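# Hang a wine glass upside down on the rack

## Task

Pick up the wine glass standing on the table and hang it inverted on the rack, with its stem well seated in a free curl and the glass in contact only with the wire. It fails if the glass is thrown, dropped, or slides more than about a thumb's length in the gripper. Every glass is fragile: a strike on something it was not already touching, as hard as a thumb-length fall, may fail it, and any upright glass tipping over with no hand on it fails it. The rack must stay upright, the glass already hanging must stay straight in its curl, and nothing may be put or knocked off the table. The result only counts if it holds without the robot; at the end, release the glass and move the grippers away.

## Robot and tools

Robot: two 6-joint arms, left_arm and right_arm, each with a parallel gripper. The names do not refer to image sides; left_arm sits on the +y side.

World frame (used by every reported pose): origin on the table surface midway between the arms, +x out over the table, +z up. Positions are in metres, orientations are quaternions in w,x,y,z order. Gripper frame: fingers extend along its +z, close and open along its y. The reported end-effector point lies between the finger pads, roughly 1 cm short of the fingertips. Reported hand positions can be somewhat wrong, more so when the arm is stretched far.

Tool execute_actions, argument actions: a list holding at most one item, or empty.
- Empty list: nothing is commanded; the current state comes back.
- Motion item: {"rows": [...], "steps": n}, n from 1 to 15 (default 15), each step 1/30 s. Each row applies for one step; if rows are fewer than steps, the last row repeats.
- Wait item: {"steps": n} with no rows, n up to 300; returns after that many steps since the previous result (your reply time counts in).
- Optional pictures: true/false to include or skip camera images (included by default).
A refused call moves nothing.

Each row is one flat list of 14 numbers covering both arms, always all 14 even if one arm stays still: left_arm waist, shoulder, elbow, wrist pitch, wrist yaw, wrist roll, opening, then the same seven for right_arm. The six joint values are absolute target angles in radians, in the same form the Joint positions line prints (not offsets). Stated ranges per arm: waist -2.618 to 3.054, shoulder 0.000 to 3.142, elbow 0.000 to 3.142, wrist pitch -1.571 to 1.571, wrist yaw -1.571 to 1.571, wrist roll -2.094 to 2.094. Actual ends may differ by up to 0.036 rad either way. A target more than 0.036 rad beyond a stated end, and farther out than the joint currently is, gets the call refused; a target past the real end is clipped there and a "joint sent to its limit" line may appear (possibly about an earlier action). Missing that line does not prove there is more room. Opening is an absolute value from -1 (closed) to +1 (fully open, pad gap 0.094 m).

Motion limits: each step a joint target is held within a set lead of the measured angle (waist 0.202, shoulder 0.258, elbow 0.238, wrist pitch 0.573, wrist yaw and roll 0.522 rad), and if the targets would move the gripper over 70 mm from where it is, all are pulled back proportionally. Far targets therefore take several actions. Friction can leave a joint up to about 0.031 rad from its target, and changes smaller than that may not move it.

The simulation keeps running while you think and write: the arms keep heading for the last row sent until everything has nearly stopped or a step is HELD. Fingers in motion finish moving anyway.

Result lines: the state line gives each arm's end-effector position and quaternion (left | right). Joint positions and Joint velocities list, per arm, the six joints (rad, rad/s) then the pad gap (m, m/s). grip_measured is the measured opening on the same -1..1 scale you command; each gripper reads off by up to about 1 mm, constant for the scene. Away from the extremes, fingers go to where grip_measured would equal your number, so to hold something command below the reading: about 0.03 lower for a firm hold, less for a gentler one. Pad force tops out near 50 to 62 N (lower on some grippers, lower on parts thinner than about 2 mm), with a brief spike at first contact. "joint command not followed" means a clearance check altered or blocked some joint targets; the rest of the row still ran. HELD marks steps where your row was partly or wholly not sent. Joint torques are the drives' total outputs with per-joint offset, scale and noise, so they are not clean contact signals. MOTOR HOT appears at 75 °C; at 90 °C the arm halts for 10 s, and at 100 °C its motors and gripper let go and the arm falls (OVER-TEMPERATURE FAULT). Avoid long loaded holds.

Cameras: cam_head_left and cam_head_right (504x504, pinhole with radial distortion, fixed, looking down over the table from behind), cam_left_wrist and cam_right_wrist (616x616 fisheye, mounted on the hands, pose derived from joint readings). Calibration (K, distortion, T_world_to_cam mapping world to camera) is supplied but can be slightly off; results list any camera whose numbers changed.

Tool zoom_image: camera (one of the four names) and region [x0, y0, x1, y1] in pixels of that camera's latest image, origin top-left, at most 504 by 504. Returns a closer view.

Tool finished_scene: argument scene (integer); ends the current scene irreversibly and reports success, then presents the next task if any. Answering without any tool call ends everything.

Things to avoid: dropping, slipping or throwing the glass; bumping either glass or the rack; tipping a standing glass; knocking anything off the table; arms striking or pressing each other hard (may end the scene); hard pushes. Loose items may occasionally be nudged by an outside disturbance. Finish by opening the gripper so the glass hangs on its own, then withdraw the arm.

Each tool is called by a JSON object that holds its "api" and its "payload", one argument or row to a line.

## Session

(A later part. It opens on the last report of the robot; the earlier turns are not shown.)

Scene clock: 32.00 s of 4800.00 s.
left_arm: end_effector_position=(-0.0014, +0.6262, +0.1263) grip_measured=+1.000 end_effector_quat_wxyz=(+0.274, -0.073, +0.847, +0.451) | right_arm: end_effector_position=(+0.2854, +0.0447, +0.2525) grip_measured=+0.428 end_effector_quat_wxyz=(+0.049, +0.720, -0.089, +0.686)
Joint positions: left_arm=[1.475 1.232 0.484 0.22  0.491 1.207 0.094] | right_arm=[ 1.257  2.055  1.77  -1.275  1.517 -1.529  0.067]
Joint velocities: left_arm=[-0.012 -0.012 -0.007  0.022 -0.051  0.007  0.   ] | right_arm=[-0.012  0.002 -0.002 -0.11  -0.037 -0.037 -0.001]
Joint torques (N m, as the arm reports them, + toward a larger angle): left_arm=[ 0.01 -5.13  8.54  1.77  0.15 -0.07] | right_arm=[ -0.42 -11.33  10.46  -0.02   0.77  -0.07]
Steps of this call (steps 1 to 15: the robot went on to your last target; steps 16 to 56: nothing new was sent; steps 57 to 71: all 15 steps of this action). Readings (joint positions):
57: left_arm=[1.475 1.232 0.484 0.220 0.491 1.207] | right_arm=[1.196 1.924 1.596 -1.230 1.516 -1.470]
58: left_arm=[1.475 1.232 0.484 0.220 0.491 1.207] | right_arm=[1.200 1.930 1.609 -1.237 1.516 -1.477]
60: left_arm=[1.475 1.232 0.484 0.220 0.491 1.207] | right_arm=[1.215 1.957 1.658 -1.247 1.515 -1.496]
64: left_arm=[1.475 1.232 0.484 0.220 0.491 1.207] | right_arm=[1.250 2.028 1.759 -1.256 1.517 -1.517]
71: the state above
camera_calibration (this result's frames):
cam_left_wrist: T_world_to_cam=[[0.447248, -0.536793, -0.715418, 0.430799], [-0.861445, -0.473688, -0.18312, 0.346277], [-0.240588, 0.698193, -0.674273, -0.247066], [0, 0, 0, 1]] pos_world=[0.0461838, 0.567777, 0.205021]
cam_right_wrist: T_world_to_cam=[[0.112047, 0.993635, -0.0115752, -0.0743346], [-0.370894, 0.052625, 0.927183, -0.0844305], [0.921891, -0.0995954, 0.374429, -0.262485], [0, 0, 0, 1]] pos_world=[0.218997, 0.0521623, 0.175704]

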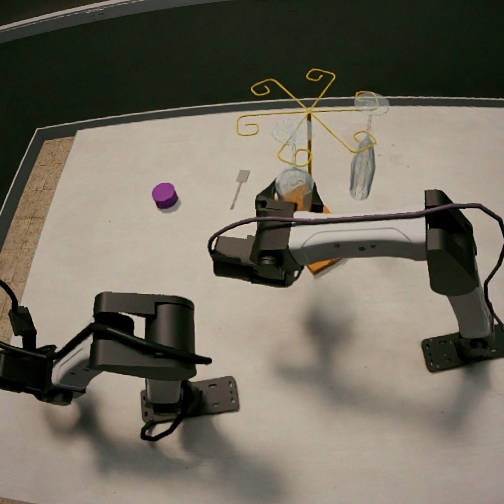

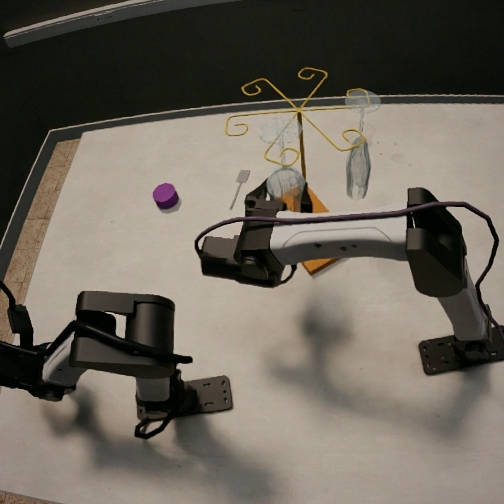

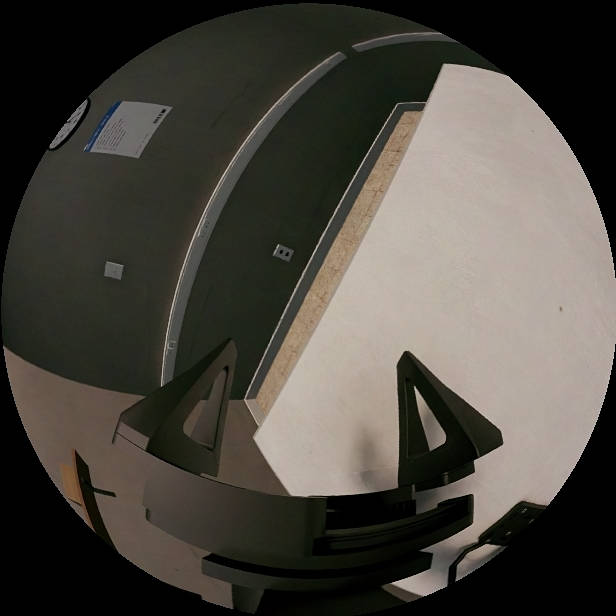

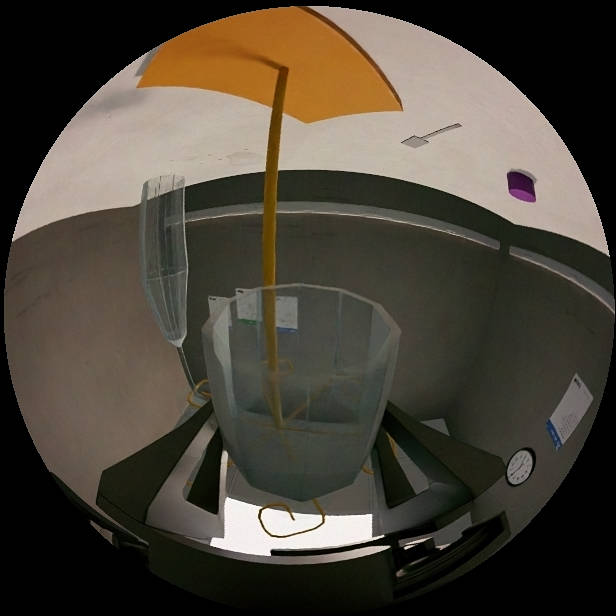

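{"api": "execute_actions", "payload": {
  "actions": [
    {"rows":[[1.475,1.232,0.484,0.22,0.491,1.207,1,1.27,2.055,1.805,-1.3,1.55,-1.54,0.39],[1.475,1.232,0.484,0.22,0.491,1.207,1,1.285,2.055,1.805,-1.3,1.55,-1.54,0.39],[1.475,1.232,0.484,0.22,0.491,1.207,1,1.30,2.055,1.805,-1.3,1.55,-1.54,0.39]],"steps":12}
  ]
}}

{"api": "zoom_image", "payload": {
  "camera": "cam_head_left",
  "region": [240,90,360,210]
}}

Scene clock: 33.53 s of 4800.00 s.
left_arm: end_effector_position=(-0.0014, +0.6262, +0.1263) grip_measured=+1.000 end_effector_quat_wxyz=(+0.274, -0.073, +0.847, +0.451) | right_arm: end_effector_position=(+0.2695, +0.0544, +0.2525) grip_measured=+0.428 end_effector_quat_wxyz=(+0.038, +0.722, -0.069, +0.687)
Joint positions: left_arm=[1.475 1.232 0.484 0.22  0.491 1.207 0.094] | right_arm=[ 1.301  2.055  1.77  -1.283  1.517 -1.532  0.067]
Joint velocities: left_arm=[ 0.017  0.007 -0.007 -0.022 -0.081  0.007  0.   ] | right_arm=[-0.007  0.002 -0.002 -0.022 -0.051  0.007  0.001]
Joint torques (N m, as the arm reports them, + toward a larger angle): left_arm=[ 0.01 -5.13  8.54  1.77  0.15 -0.07] | right_arm=[ -0.4  -11.38  10.45  -0.02   0.76  -0.09]
Steps of this call (steps 1 to 15: the robot went on to your last target; steps 16 to 34: nothing new was sent; steps 35 to 46: all 12 steps of this action). Readings (joint positions):
35: left_arm=[1.475 1.232 0.484 0.220 0.491 1.207] | right_arm=[1.257 2.055 1.770 -1.282 1.517 -1.532]
36: left_arm=[1.475 1.232 0.484 0.220 0.491 1.207] | right_arm=[1.259 2.055 1.770 -1.282 1.517 -1.532]
38: left_arm=[1.475 1.232 0.484 0.220 0.491 1.207] | right_arm=[1.271 2.055 1.770 -1.283 1.517 -1.532]
42: left_arm=[1.475 1.232 0.484 0.220 0.491 1.207] | right_arm=[1.298 2.055 1.770 -1.283 1.517 -1.532]
46: the state above
camera_calibration (this result's frames):
cam_left_wrist: T_world_to_cam=[[0.447248, -0.536793, -0.715418, 0.430799], [-0.861445, -0.473688, -0.18312, 0.346277], [-0.240588, 0.698193, -0.674273, -0.247066], [0, 0, 0, 1]] pos_world=[0.0461838, 0.567777, 0.205021]
cam_right_wrist: T_world_to_cam=[[0.0681721, 0.997418, -0.0225946, -0.0678312], [-0.371313, 0.0463861, 0.927348, -0.0904289], [0.926002, -0.0548296, 0.373517, -0.25016], [0, 0, 0, 1]] pos_world=[0.202695, 0.0581345, 0.175765]

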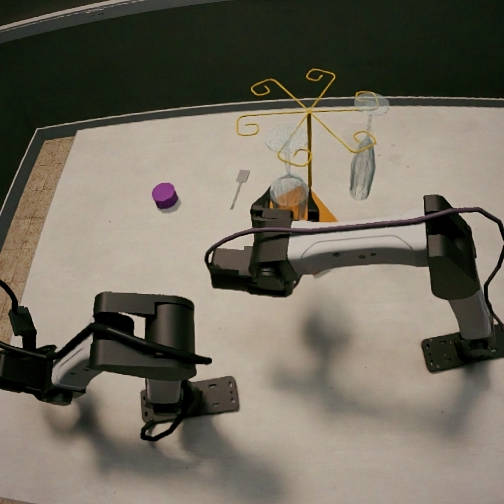

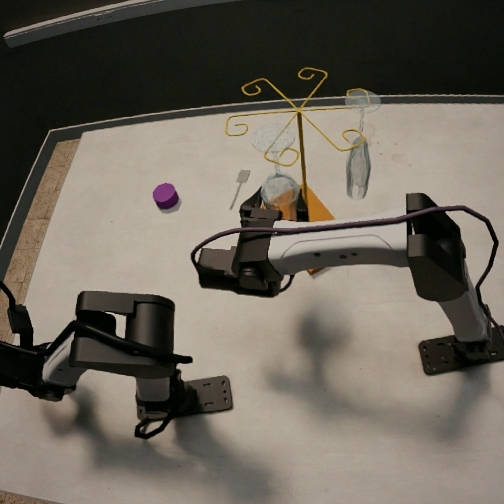

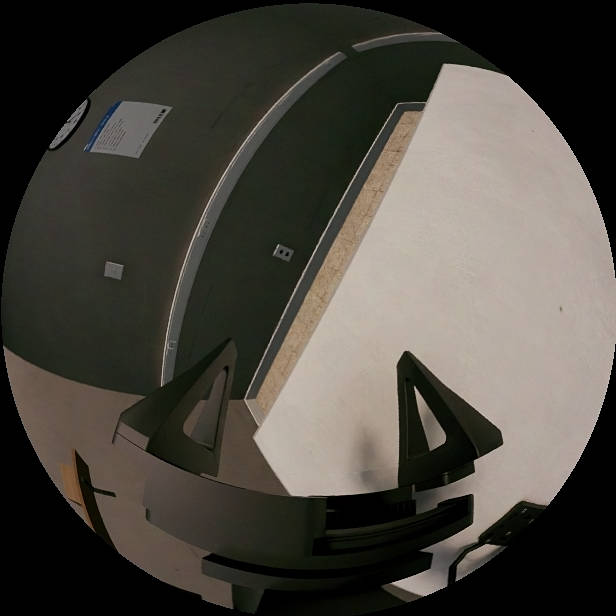

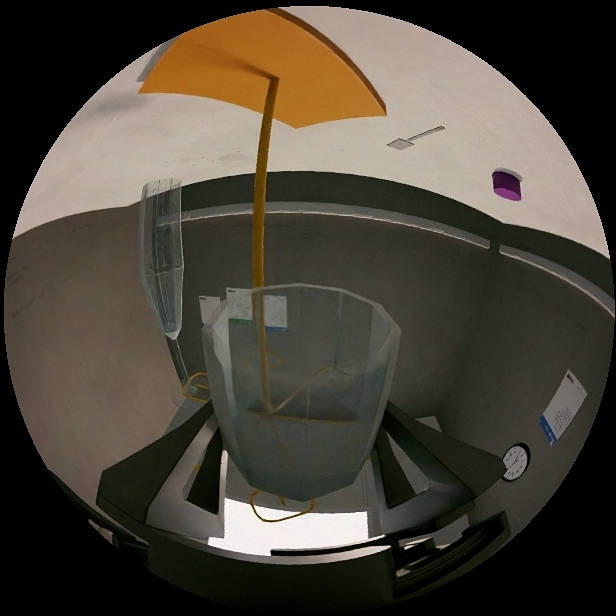

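Region (240, 90, 360, 210) of cam_head_left's 504x504 image, scaled by 4.200, with more detail than that image has.

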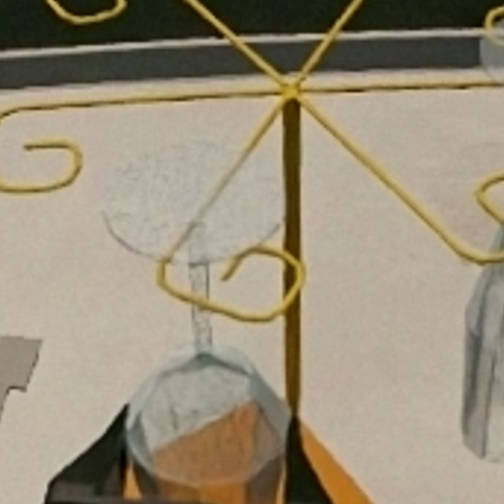

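{"api": "execute_actions", "payload": {
  "actions": [
    {"rows":[[1.475,1.232,0.484,0.22,0.491,1.207,1,1.31,2.02,1.74,-1.29,1.55,-1.54,0.39],[1.475,1.232,0.484,0.22,0.491,1.207,1,1.32,2.005,1.72,-1.28,1.55,-1.54,0.39],[1.475,1.232,0.484,0.22,0.491,1.207,1,1.32,1.995,1.70,-1.28,1.55,-1.54,0.39]],"steps":12}
  ]
}}

{"api": "zoom_image", "payload": {
  "camera": "cam_head_left",
  "region": [240,90,360,210]
}}

Scene clock: 35.63 s of 4800.00 s.
left_arm: end_effector_position=(-0.0014, +0.6262, +0.1263) grip_measured=+1.000 end_effector_quat_wxyz=(+0.274, -0.073, +0.847, +0.451) | right_arm: end_effector_position=(+0.2631, +0.0491, +0.2496) grip_measured=+0.428 end_effector_quat_wxyz=(+0.041, +0.723, -0.057, +0.687)
Joint positions: left_arm=[1.475 1.232 0.484 0.22  0.491 1.207 0.094] | right_arm=[ 1.315  2.028  1.718 -1.28   1.518 -1.532  0.067]
Joint velocities: left_arm=[ 0.002 -0.002 -0.002 -0.022  0.007 -0.007  0.   ] | right_arm=[-0.002  0.022 -0.017  0.066 -0.051 -0.051 -0.   ]
Joint torques (N m, as the arm reports them, + toward a larger angle): left_arm=[ 0.02 -5.13  8.54  1.77  0.15 -0.07] | right_arm=[  0.08 -13.97   5.58   0.13   0.76  -0.08]
Steps of this call (steps 1 to 15: the robot went on to your last target; steps 16 to 51: nothing new was sent; steps 52 to 63: all 12 steps of this action). Readings (joint positions):
52: left_arm=[1.475 1.232 0.484 0.220 0.491 1.207] | right_arm=[1.301 2.055 1.770 -1.283 1.517 -1.532]
53: left_arm=[1.475 1.232 0.484 0.220 0.491 1.207] | right_arm=[1.302 2.052 1.763 -1.281 1.518 -1.532]
55: left_arm=[1.475 1.232 0.484 0.220 0.491 1.207] | right_arm=[1.307 2.037 1.734 -1.280 1.518 -1.532]
59: left_arm=[1.475 1.232 0.484 0.220 0.491 1.207] | right_arm=[1.314 2.028 1.718 -1.280 1.518 -1.532]
63: the state above
camera_calibration (this result's frames):
cam_left_wrist: T_world_to_cam=[[0.447248, -0.536793, -0.715418, 0.430799], [-0.861445, -0.473688, -0.18312, 0.346277], [-0.240588, 0.698193, -0.674273, -0.247066], [0, 0, 0, 1]] pos_world=[0.0461838, 0.567777, 0.205021]
cam_right_wrist: T_world_to_cam=[[0.0539732, 0.997526, -0.0450427, -0.0528479], [-0.369442, 0.0618563, 0.927193, -0.0910424], [0.927685, -0.0334029, 0.371866, -0.244577], [0, 0, 0, 1]] pos_world=[0.196108, 0.0501791, 0.172983]

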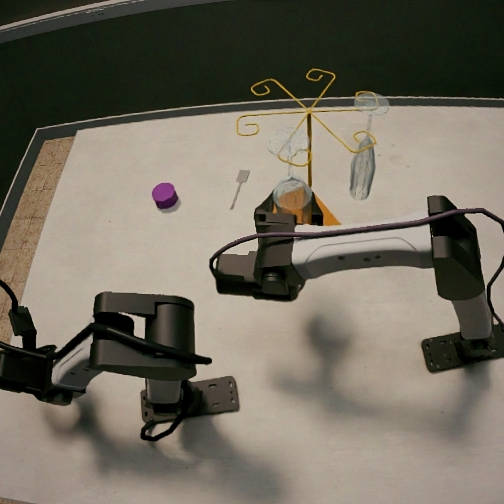

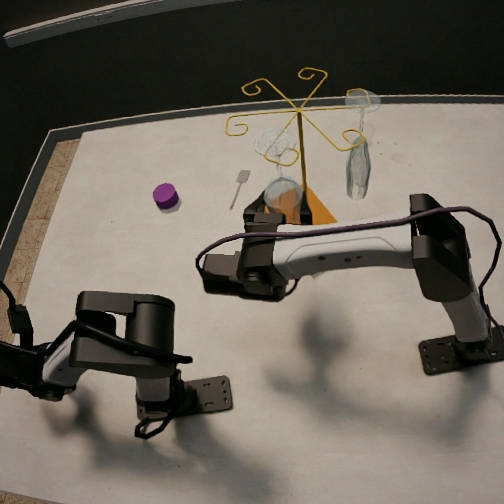

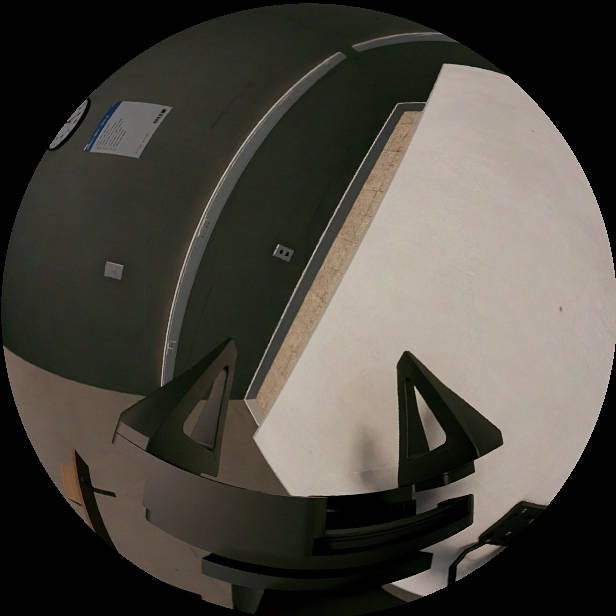

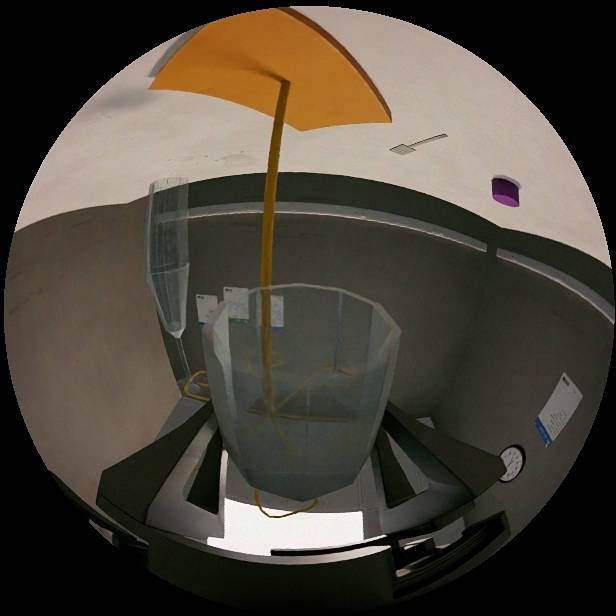

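Region (240, 90, 360, 210) of cam_head_left's 504x504 image, scaled by 4.200, with more detail than that image has.

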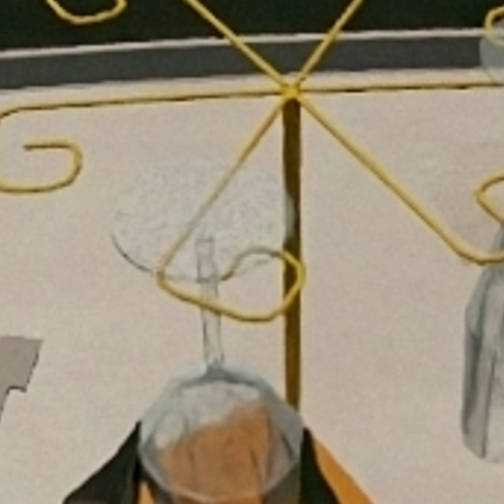

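{"api": "execute_actions", "payload": {
  "actions": [
    {"rows":[[1.475,1.232,0.484,0.22,0.491,1.207,1,1.32,1.98,1.675,-1.275,1.55,-1.54,0.39],[1.475,1.232,0.484,0.22,0.491,1.207,1,1.32,1.965,1.65,-1.27,1.55,-1.54,0.39],[1.475,1.232,0.484,0.22,0.491,1.207,1,1.32,1.95,1.63,-1.265,1.55,-1.54,0.39],[1.475,1.232,0.484,0.22,0.491,1.207,1,1.32,1.935,1.605,-1.26,1.55,-1.54,0.39],[1.475,1.232,0.484,0.22,0.491,1.207,1,1.32,1.92,1.58,-1.255,1.55,-1.54,0.39]],"steps":15}
  ]
}}

{"api": "zoom_image", "payload": {
  "camera": "cam_head_left",
  "region": [240,90,360,210]
}}

Scene clock: 37.03 s of 4800.00 s.
left_arm: end_effector_position=(-0.0014, +0.6262, +0.1263) grip_measured=+1.000 end_effector_quat_wxyz=(+0.274, -0.073, +0.847, +0.451) | right_arm: end_effector_position=(+0.2601, +0.0269, +0.2471) grip_measured=+0.428 end_effector_quat_wxyz=(+0.055, +0.725, -0.043, +0.686)
Joint positions: left_arm=[1.475 1.232 0.484 0.22  0.491 1.207 0.094] | right_arm=[ 1.315  1.951  1.598 -1.273  1.517 -1.537  0.067]
Joint velocities: left_arm=[ 0.002 -0.037  0.022  0.007 -0.007 -0.051  0.   ] | right_arm=[ 0.002  0.002  0.007 -0.022  0.037 -0.007 -0.001]
Joint torques (N m, as the arm reports them, + toward a larger angle): left_arm=[ 0.01 -5.13  8.54  1.76  0.15 -0.08] | right_arm=[  0.   -13.13   5.61   0.25   0.76  -0.04]
Steps of this call (steps 1 to 15: the robot went on to your last target; steps 16 to 27: nothing new was sent; steps 28 to 42: all 15 steps of this action). Readings (joint positions):
28: left_arm=[1.475 1.232 0.484 0.220 0.491 1.207] | right_arm=[1.315 2.026 1.713 -1.278 1.518 -1.532]
29: left_arm=[1.475 1.232 0.484 0.220 0.491 1.207] | right_arm=[1.315 2.019 1.700 -1.276 1.518 -1.532]
31: left_arm=[1.475 1.232 0.484 0.220 0.491 1.207] | right_arm=[1.315 1.994 1.660 -1.274 1.518 -1.533]
35: left_arm=[1.475 1.232 0.484 0.220 0.491 1.207] | right_arm=[1.315 1.954 1.600 -1.273 1.517 -1.537]
42: the state above
camera_calibration (this result's frames):
cam_left_wrist: T_world_to_cam=[[0.447248, -0.536793, -0.715418, 0.430799], [-0.861445, -0.473688, -0.18312, 0.346277], [-0.240588, 0.698193, -0.674273, -0.247066], [0, 0, 0, 1]] pos_world=[0.0461838, 0.567777, 0.205021]
cam_right_wrist: T_world_to_cam=[[0.0533749, 0.994967, -0.0848044, -0.0205541], [-0.363697, 0.0984621, 0.926299, -0.090721], [0.929987, -0.018598, 0.367122, -0.241366], [0, 0, 0, 1]] pos_world=[0.192569, 0.0248943, 0.170902]

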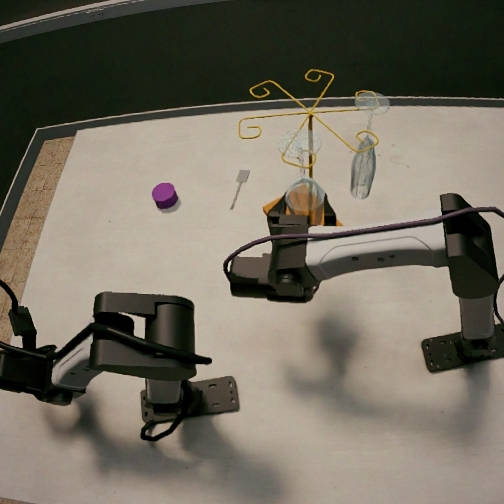

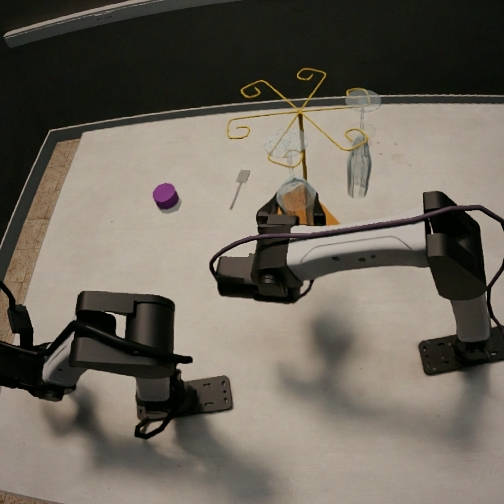

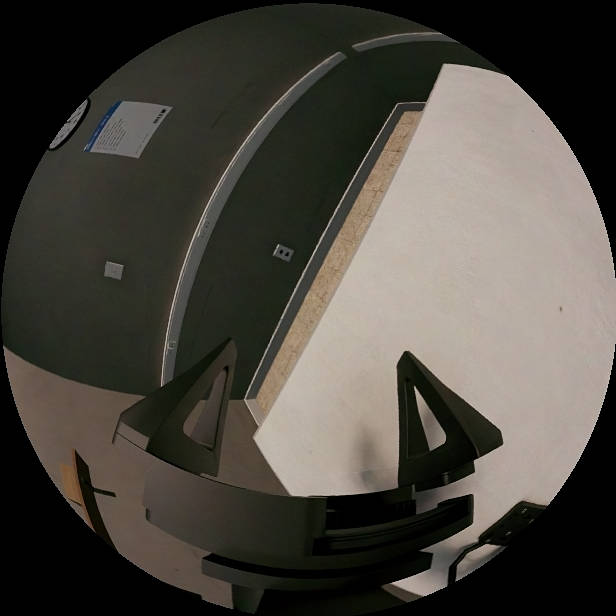

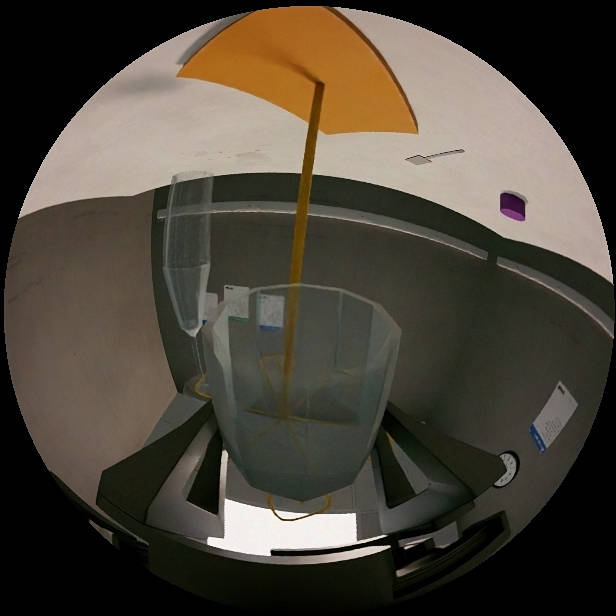

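Region (240, 90, 360, 210) of cam_head_left's 504x504 image, scaled by 4.200, with more detail than that image has.

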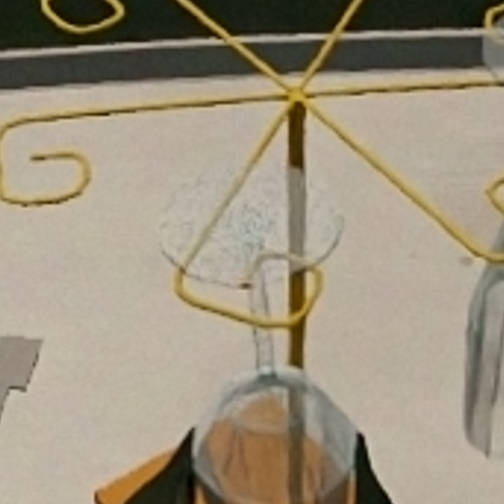

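{"api": "zoom_image", "payload": {
  "camera": "cam_head_right",
  "region": [250,120,330,200]
}}

{"api": "zoom_image", "payload": {
  "camera": "cam_head_left",
  "region": [260,120,340,200]
}}

Region (250, 120, 330, 200) of cam_head_right's 504x504 image, scaled by 6.300, with more detail than that image has.

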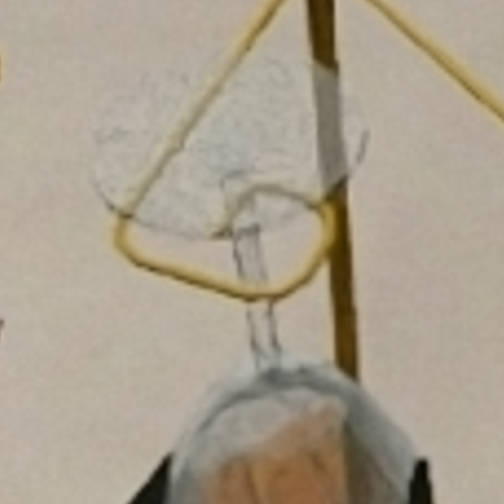

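Region (260, 120, 340, 200) of cam_head_left's 504x504 image, scaled by 6.300, with more detail than that image has.

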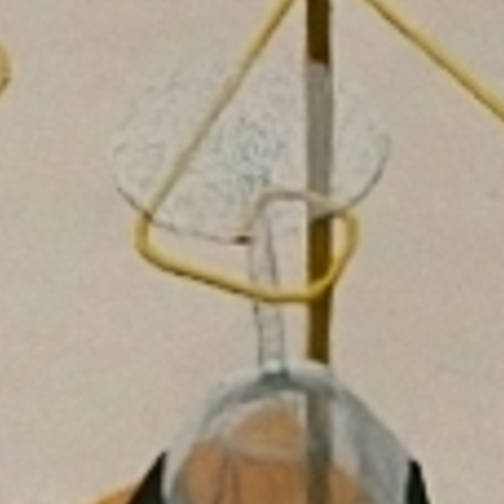

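{"api": "execute_actions", "payload": {
  "actions": [
    {"rows":[[1.475,1.232,0.484,0.22,0.491,1.207,1,1.325,1.92,1.58,-1.255,1.55,-1.5,0.39],[1.475,1.232,0.484,0.22,0.491,1.207,1,1.325,1.92,1.58,-1.255,1.55,-1.48,0.39],[1.475,1.232,0.484,0.22,0.491,1.207,1,1.325,1.92,1.58,-1.255,1.55,-1.46,0.39]],"steps":12}
  ]
}}

{"api": "zoom_image", "payload": {
  "camera": "cam_head_left",
  "region": [240,90,360,210]
}}

Scene clock: 39.37 s of 4800.00 s.
left_arm: end_effector_position=(-0.0014, +0.6262, +0.1263) grip_measured=+1.000 end_effector_quat_wxyz=(+0.274, -0.073, +0.847, +0.451) | right_arm: end_effector_position=(+0.2590, +0.0276, +0.2471) grip_measured=+0.428 end_effector_quat_wxyz=(+0.035, +0.723, -0.062, +0.687)
Joint positions: left_arm=[1.475 1.232 0.484 0.22  0.491 1.207 0.094] | right_arm=[ 1.318  1.951  1.598 -1.273  1.517 -1.48   0.067]
Joint velocities: left_arm=[ 0.002 -0.012 -0.017  0.007  0.037 -0.051  0.   ] | right_arm=[-0.012 -0.007  0.007  0.022  0.037  0.022 -0.001]
Joint torques (N m, as the arm reports them, + toward a larger angle): left_arm=[ 0.01 -5.13  8.54  1.76  0.15 -0.07] | right_arm=[  0.2  -13.17   5.58   0.26   0.75   0.18]
Steps of this call (steps 1 to 15: the robot went on to your last target; steps 16 to 58: nothing new was sent; steps 59 to 70: all 12 steps of this action). Readings (joint positions):
59: left_arm=[1.475 1.232 0.484 0.220 0.491 1.207] | right_arm=[1.315 1.951 1.598 -1.273 1.517 -1.534]
60: left_arm=[1.475 1.232 0.484 0.220 0.491 1.207] | right_arm=[1.315 1.951 1.598 -1.273 1.517 -1.527]
62: left_arm=[1.475 1.232 0.484 0.220 0.491 1.207] | right_arm=[1.316 1.951 1.598 -1.273 1.517 -1.509]
66: left_arm=[1.475 1.232 0.484 0.220 0.491 1.207] | right_arm=[1.317 1.951 1.598 -1.273 1.517 -1.488]
70: the state above
camera_calibration (this result's frames):
cam_left_wrist: T_world_to_cam=[[0.447248, -0.536793, -0.715418, 0.430799], [-0.861445, -0.473688, -0.18312, 0.346277], [-0.240588, 0.698193, -0.674273, -0.247066], [0, 0, 0, 1]] pos_world=[0.0461838, 0.567777, 0.205021]
cam_right_wrist: T_world_to_cam=[[0.0538214, 0.998148, -0.0283463, -0.0353159], [-0.370936, 0.0463413, 0.927501, -0.0881476], [0.927097, -0.0394048, 0.372743, -0.240462], [0, 0, 0, 1]] pos_world=[0.192136, 0.02986, 0.170387]

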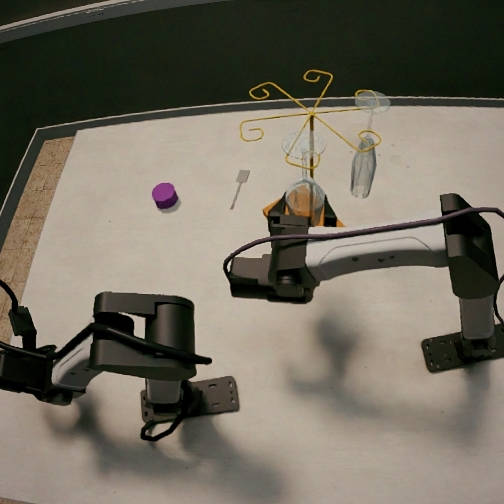

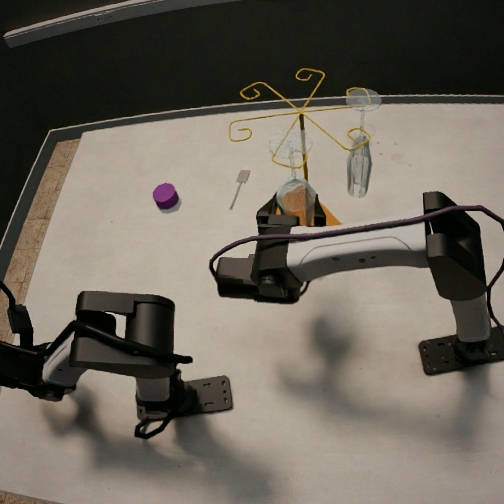

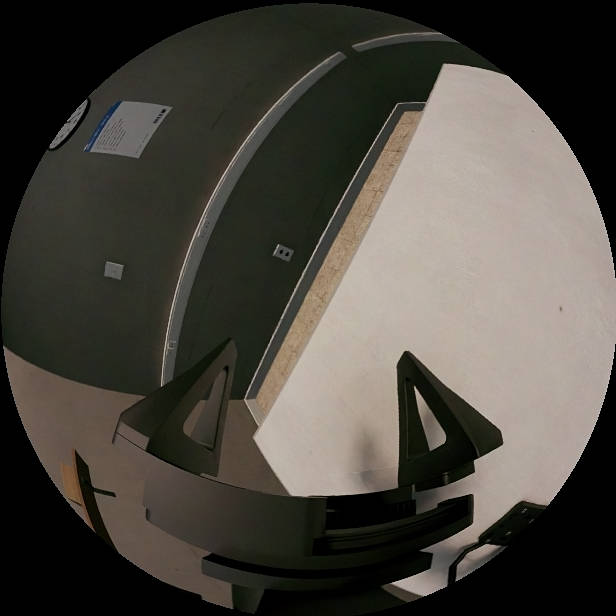

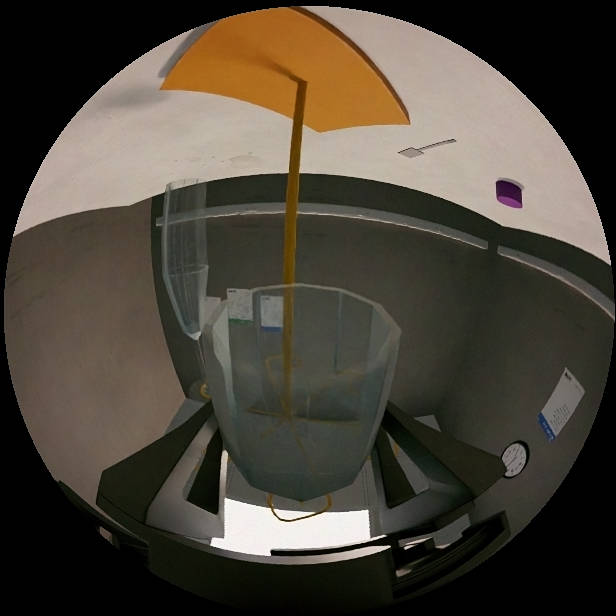

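Region (240, 90, 360, 210) of cam_head_left's 504x504 image, scaled by 4.200, with more detail than that image has.

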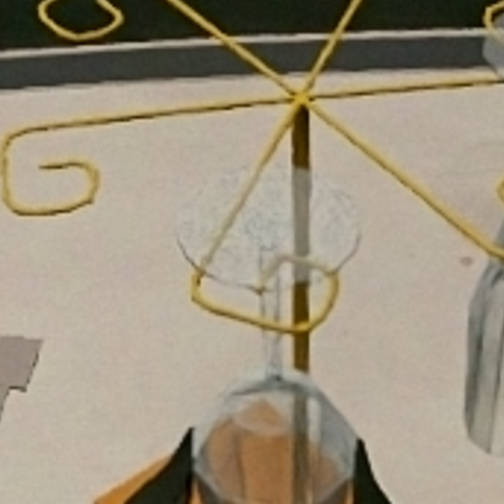

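{"api": "execute_actions", "payload": {
  "actions": [
    {"rows":[[1.475,1.232,0.484,0.22,0.491,1.207,1,1.335,1.92,1.58,-1.255,1.55,-1.46,0.39],[1.475,1.232,0.484,0.22,0.491,1.207,1,1.345,1.92,1.58,-1.255,1.55,-1.46,0.39],[1.475,1.232,0.484,0.22,0.491,1.207,1,1.355,1.92,1.58,-1.255,1.55,-1.46,0.39]],"steps":12}
  ]
}}

{"api": "zoom_image", "payload": {
  "camera": "cam_head_left",
  "region": [260,120,340,200]
}}

{"api": "zoom_image", "payload": {
  "camera": "cam_right_wrist",
  "region": [200,330,400,530]
}}

Scene clock: 40.67 s of 4800.00 s.
left_arm: end_effector_position=(-0.0014, +0.6262, +0.1263) grip_measured=+1.000 end_effector_quat_wxyz=(+0.274, -0.073, +0.847, +0.451) | right_arm: end_effector_position=(+0.2470, +0.0351, +0.2469) grip_measured=+0.428 end_effector_quat_wxyz=(+0.019, +0.724, -0.054, +0.687)
Joint positions: left_arm=[1.475 1.232 0.484 0.22  0.491 1.207 0.094] | right_arm=[ 1.353  1.951  1.598 -1.272  1.516 -1.469  0.067]
Joint velocities: left_arm=[-0.017 -0.022 -0.007  0.022 -0.037 -0.066  0.   ] | right_arm=[ 0.017 -0.012 -0.007 -0.022 -0.007 -0.081 -0.001]
Joint torques (N m, as the arm reports them, + toward a larger angle): left_arm=[ 0.01 -5.14  8.54  1.76  0.15 -0.07] | right_arm=[ -0.21 -13.18   5.46   0.27   0.76   0.1 ]
Steps of this call (steps 1 to 15: the robot went on to your last target; steps 16 to 27: nothing new was sent; steps 28 to 39: all 12 steps of this action). Readings (joint positions):
28: left_arm=[1.475 1.232 0.484 0.220 0.491 1.207] | right_arm=[1.319 1.951 1.598 -1.273 1.517 -1.474]
29: left_arm=[1.475 1.232 0.484 0.220 0.491 1.207] | right_arm=[1.321 1.951 1.598 -1.273 1.517 -1.474]
31: left_arm=[1.475 1.232 0.484 0.220 0.491 1.207] | right_arm=[1.332 1.951 1.598 -1.273 1.516 -1.473]
35: left_arm=[1.475 1.232 0.484 0.220 0.491 1.207] | right_arm=[1.351 1.951 1.598 -1.272 1.516 -1.470]
39: the state above
camera_calibration (this result's frames):
cam_left_wrist: T_world_to_cam=[[0.447248, -0.536793, -0.715418, 0.430799], [-0.861445, -0.473688, -0.18312, 0.346277], [-0.240588, 0.698193, -0.674273, -0.247066], [0, 0, 0, 1]] pos_world=[0.0461838, 0.567777, 0.205021]
cam_right_wrist: T_world_to_cam=[[0.0194152, 0.999675, -0.0165192, -0.0366525], [-0.372719, 0.0225681, 0.92767, -0.0915884], [0.927741, -0.0118539, 0.373036, -0.230193], [0, 0, 0, 1]] pos_world=[0.180134, 0.0359789, 0.170228]

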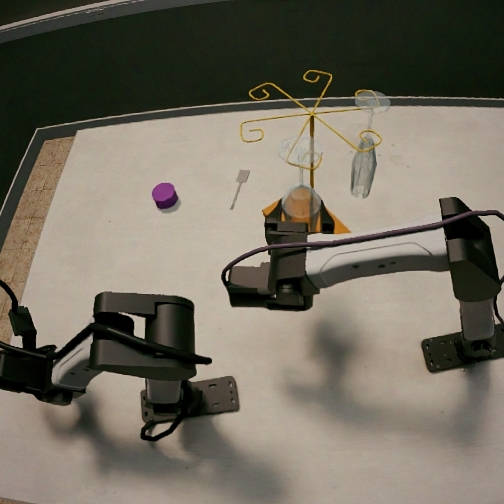

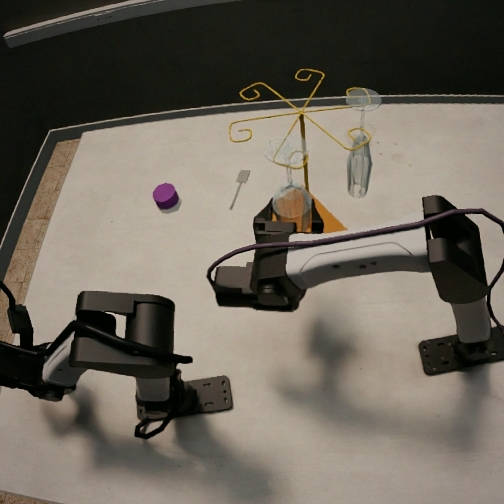

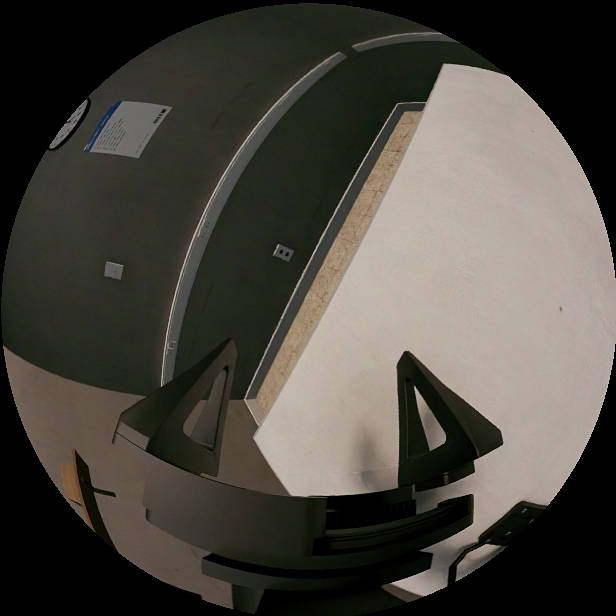

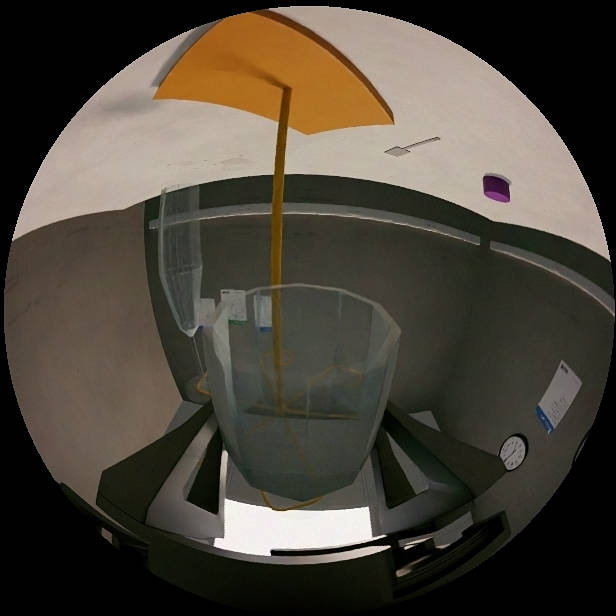

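Region (260, 120, 340, 200) of cam_head_left's 504x504 image, scaled by 6.300, with more detail than that image has.

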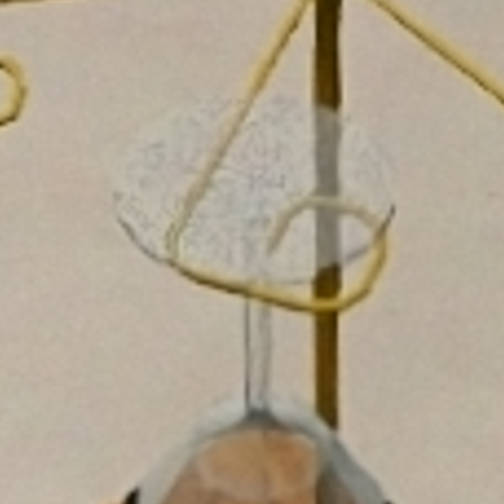

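Region (200, 330, 400, 530) of cam_right_wrist's 616x616 image, scaled by 2.520, with more detail than that image has.

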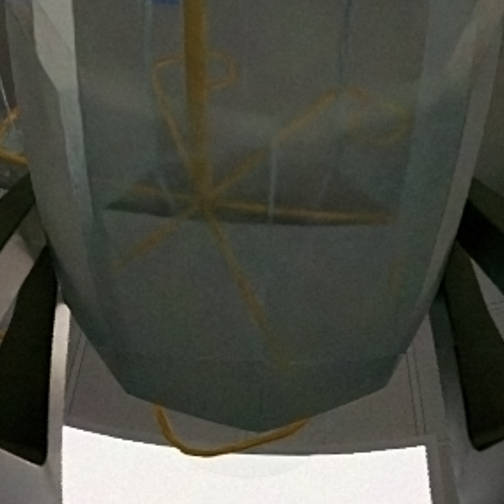

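{"api": "execute_actions", "payload": {
  "actions": [
    {"rows":[[1.475,1.232,0.484,0.22,0.491,1.207,1,1.34,1.905,1.56,-1.25,1.55,-1.47,0.39],[1.475,1.232,0.484,0.22,0.491,1.207,1,1.335,1.89,1.54,-1.247,1.55,-1.47,0.39],[1.475,1.232,0.484,0.22,0.491,1.207,1,1.33,1.875,1.515,-1.243,1.55,-1.47,0.39]],"steps":12}
  ]
}}

{"api": "zoom_image", "payload": {
  "camera": "cam_head_left",
  "region": [260,120,340,200]
}}

Scene clock: 42.07 s of 4800.00 s.
left_arm: end_effector_position=(-0.0014, +0.6262, +0.1263) grip_measured=+1.000 end_effector_quat_wxyz=(+0.274, -0.073, +0.847, +0.451) | right_arm: end_effector_position=(+0.2517, +0.0189, +0.2463) grip_measured=+0.428 end_effector_quat_wxyz=(+0.028, +0.724, -0.057, +0.687)
Joint positions: left_arm=[1.475 1.232 0.484 0.22  0.491 1.207 0.094] | right_arm=[ 1.335  1.906  1.533 -1.261  1.517 -1.47   0.067]
Joint velocities: left_arm=[-0.007  0.012 -0.017  0.066 -0.037  0.022  0.   ] | right_arm=[ 0.007 -0.007  0.002 -0.007  0.022 -0.051  0.   ]
Joint torques (N m, as the arm reports them, + toward a larger angle): left_arm=[ 0.01 -5.14  8.54  1.77  0.15 -0.07] | right_arm=[ -0.73 -12.72   5.52   0.24   0.76   0.02]
Steps of this call (steps 1 to 15: the robot went on to your last target; steps 16 to 30: nothing new was sent; steps 31 to 42: all 12 steps of this action). Readings (joint positions):
31: left_arm=[1.475 1.232 0.484 0.220 0.491 1.207] | right_arm=[1.353 1.949 1.595 -1.269 1.516 -1.468]
32: left_arm=[1.475 1.232 0.484 0.220 0.491 1.207] | right_arm=[1.351 1.943 1.584 -1.265 1.517 -1.469]
34: left_arm=[1.475 1.232 0.484 0.220 0.491 1.207] | right_arm=[1.347 1.922 1.551 -1.261 1.517 -1.470]
38: left_arm=[1.475 1.232 0.484 0.220 0.491 1.207] | right_arm=[1.336 1.906 1.533 -1.261 1.517 -1.470]
42: the state above
camera_calibration (this result's frames):
cam_left_wrist: T_world_to_cam=[[0.447248, -0.536793, -0.715418, 0.430799], [-0.861445, -0.473688, -0.18312, 0.346277], [-0.240588, 0.698193, -0.674273, -0.247066], [0, 0, 0, 1]] pos_world=[0.0461838, 0.567777, 0.205021]
cam_right_wrist: T_world_to_cam=[[0.0372563, 0.998976, -0.0256727, -0.0227774], [-0.37162, 0.0376983, 0.927619, -0.089403], [0.927637, -0.0250191, 0.372644, -0.234137], [0, 0, 0, 1]] pos_world=[0.184818, 0.0202665, 0.169597]

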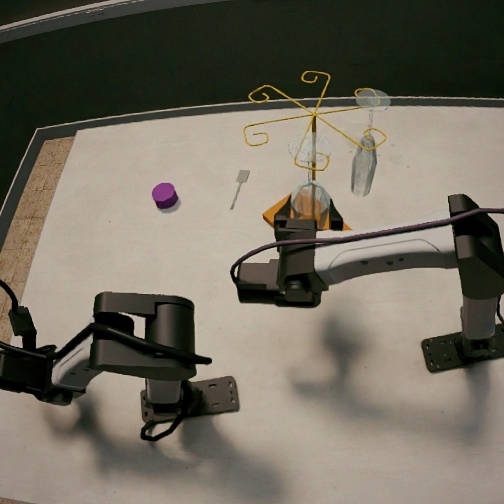

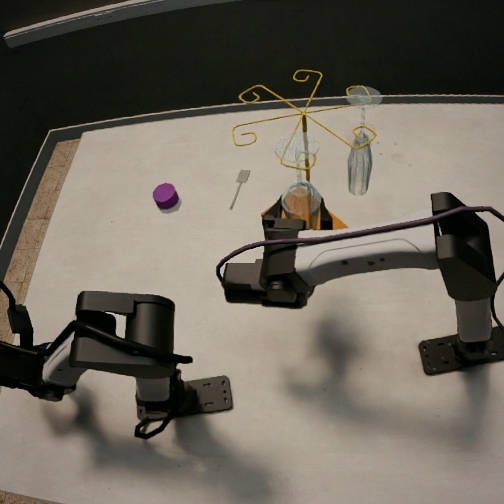

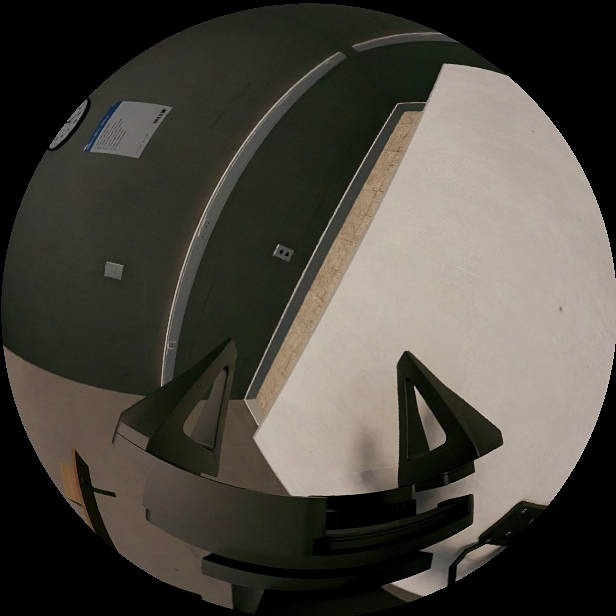

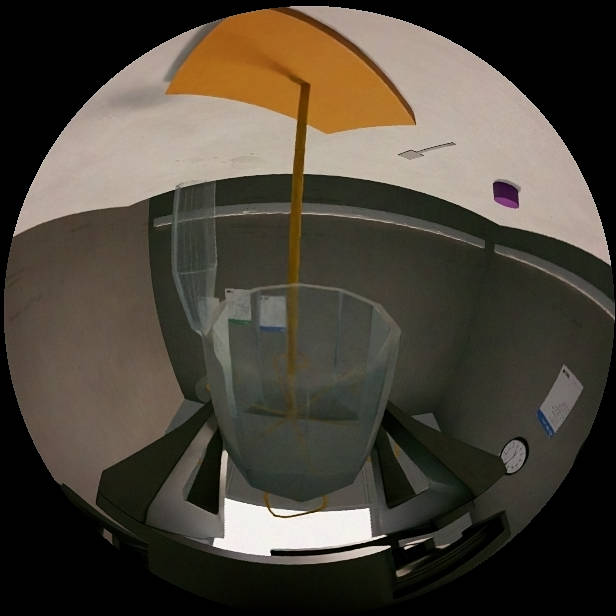

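Region (260, 120, 340, 200) of cam_head_left's 504x504 image, scaled by 6.300, with more detail than that image has.

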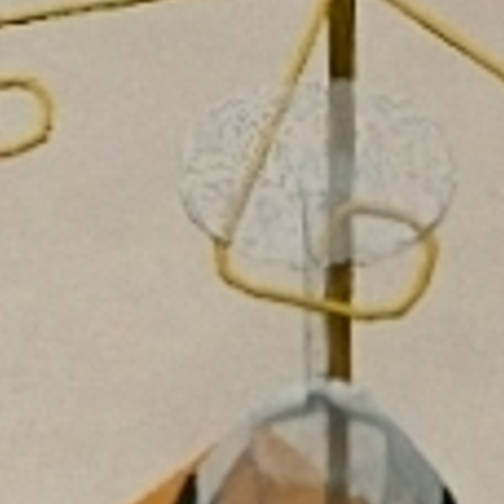

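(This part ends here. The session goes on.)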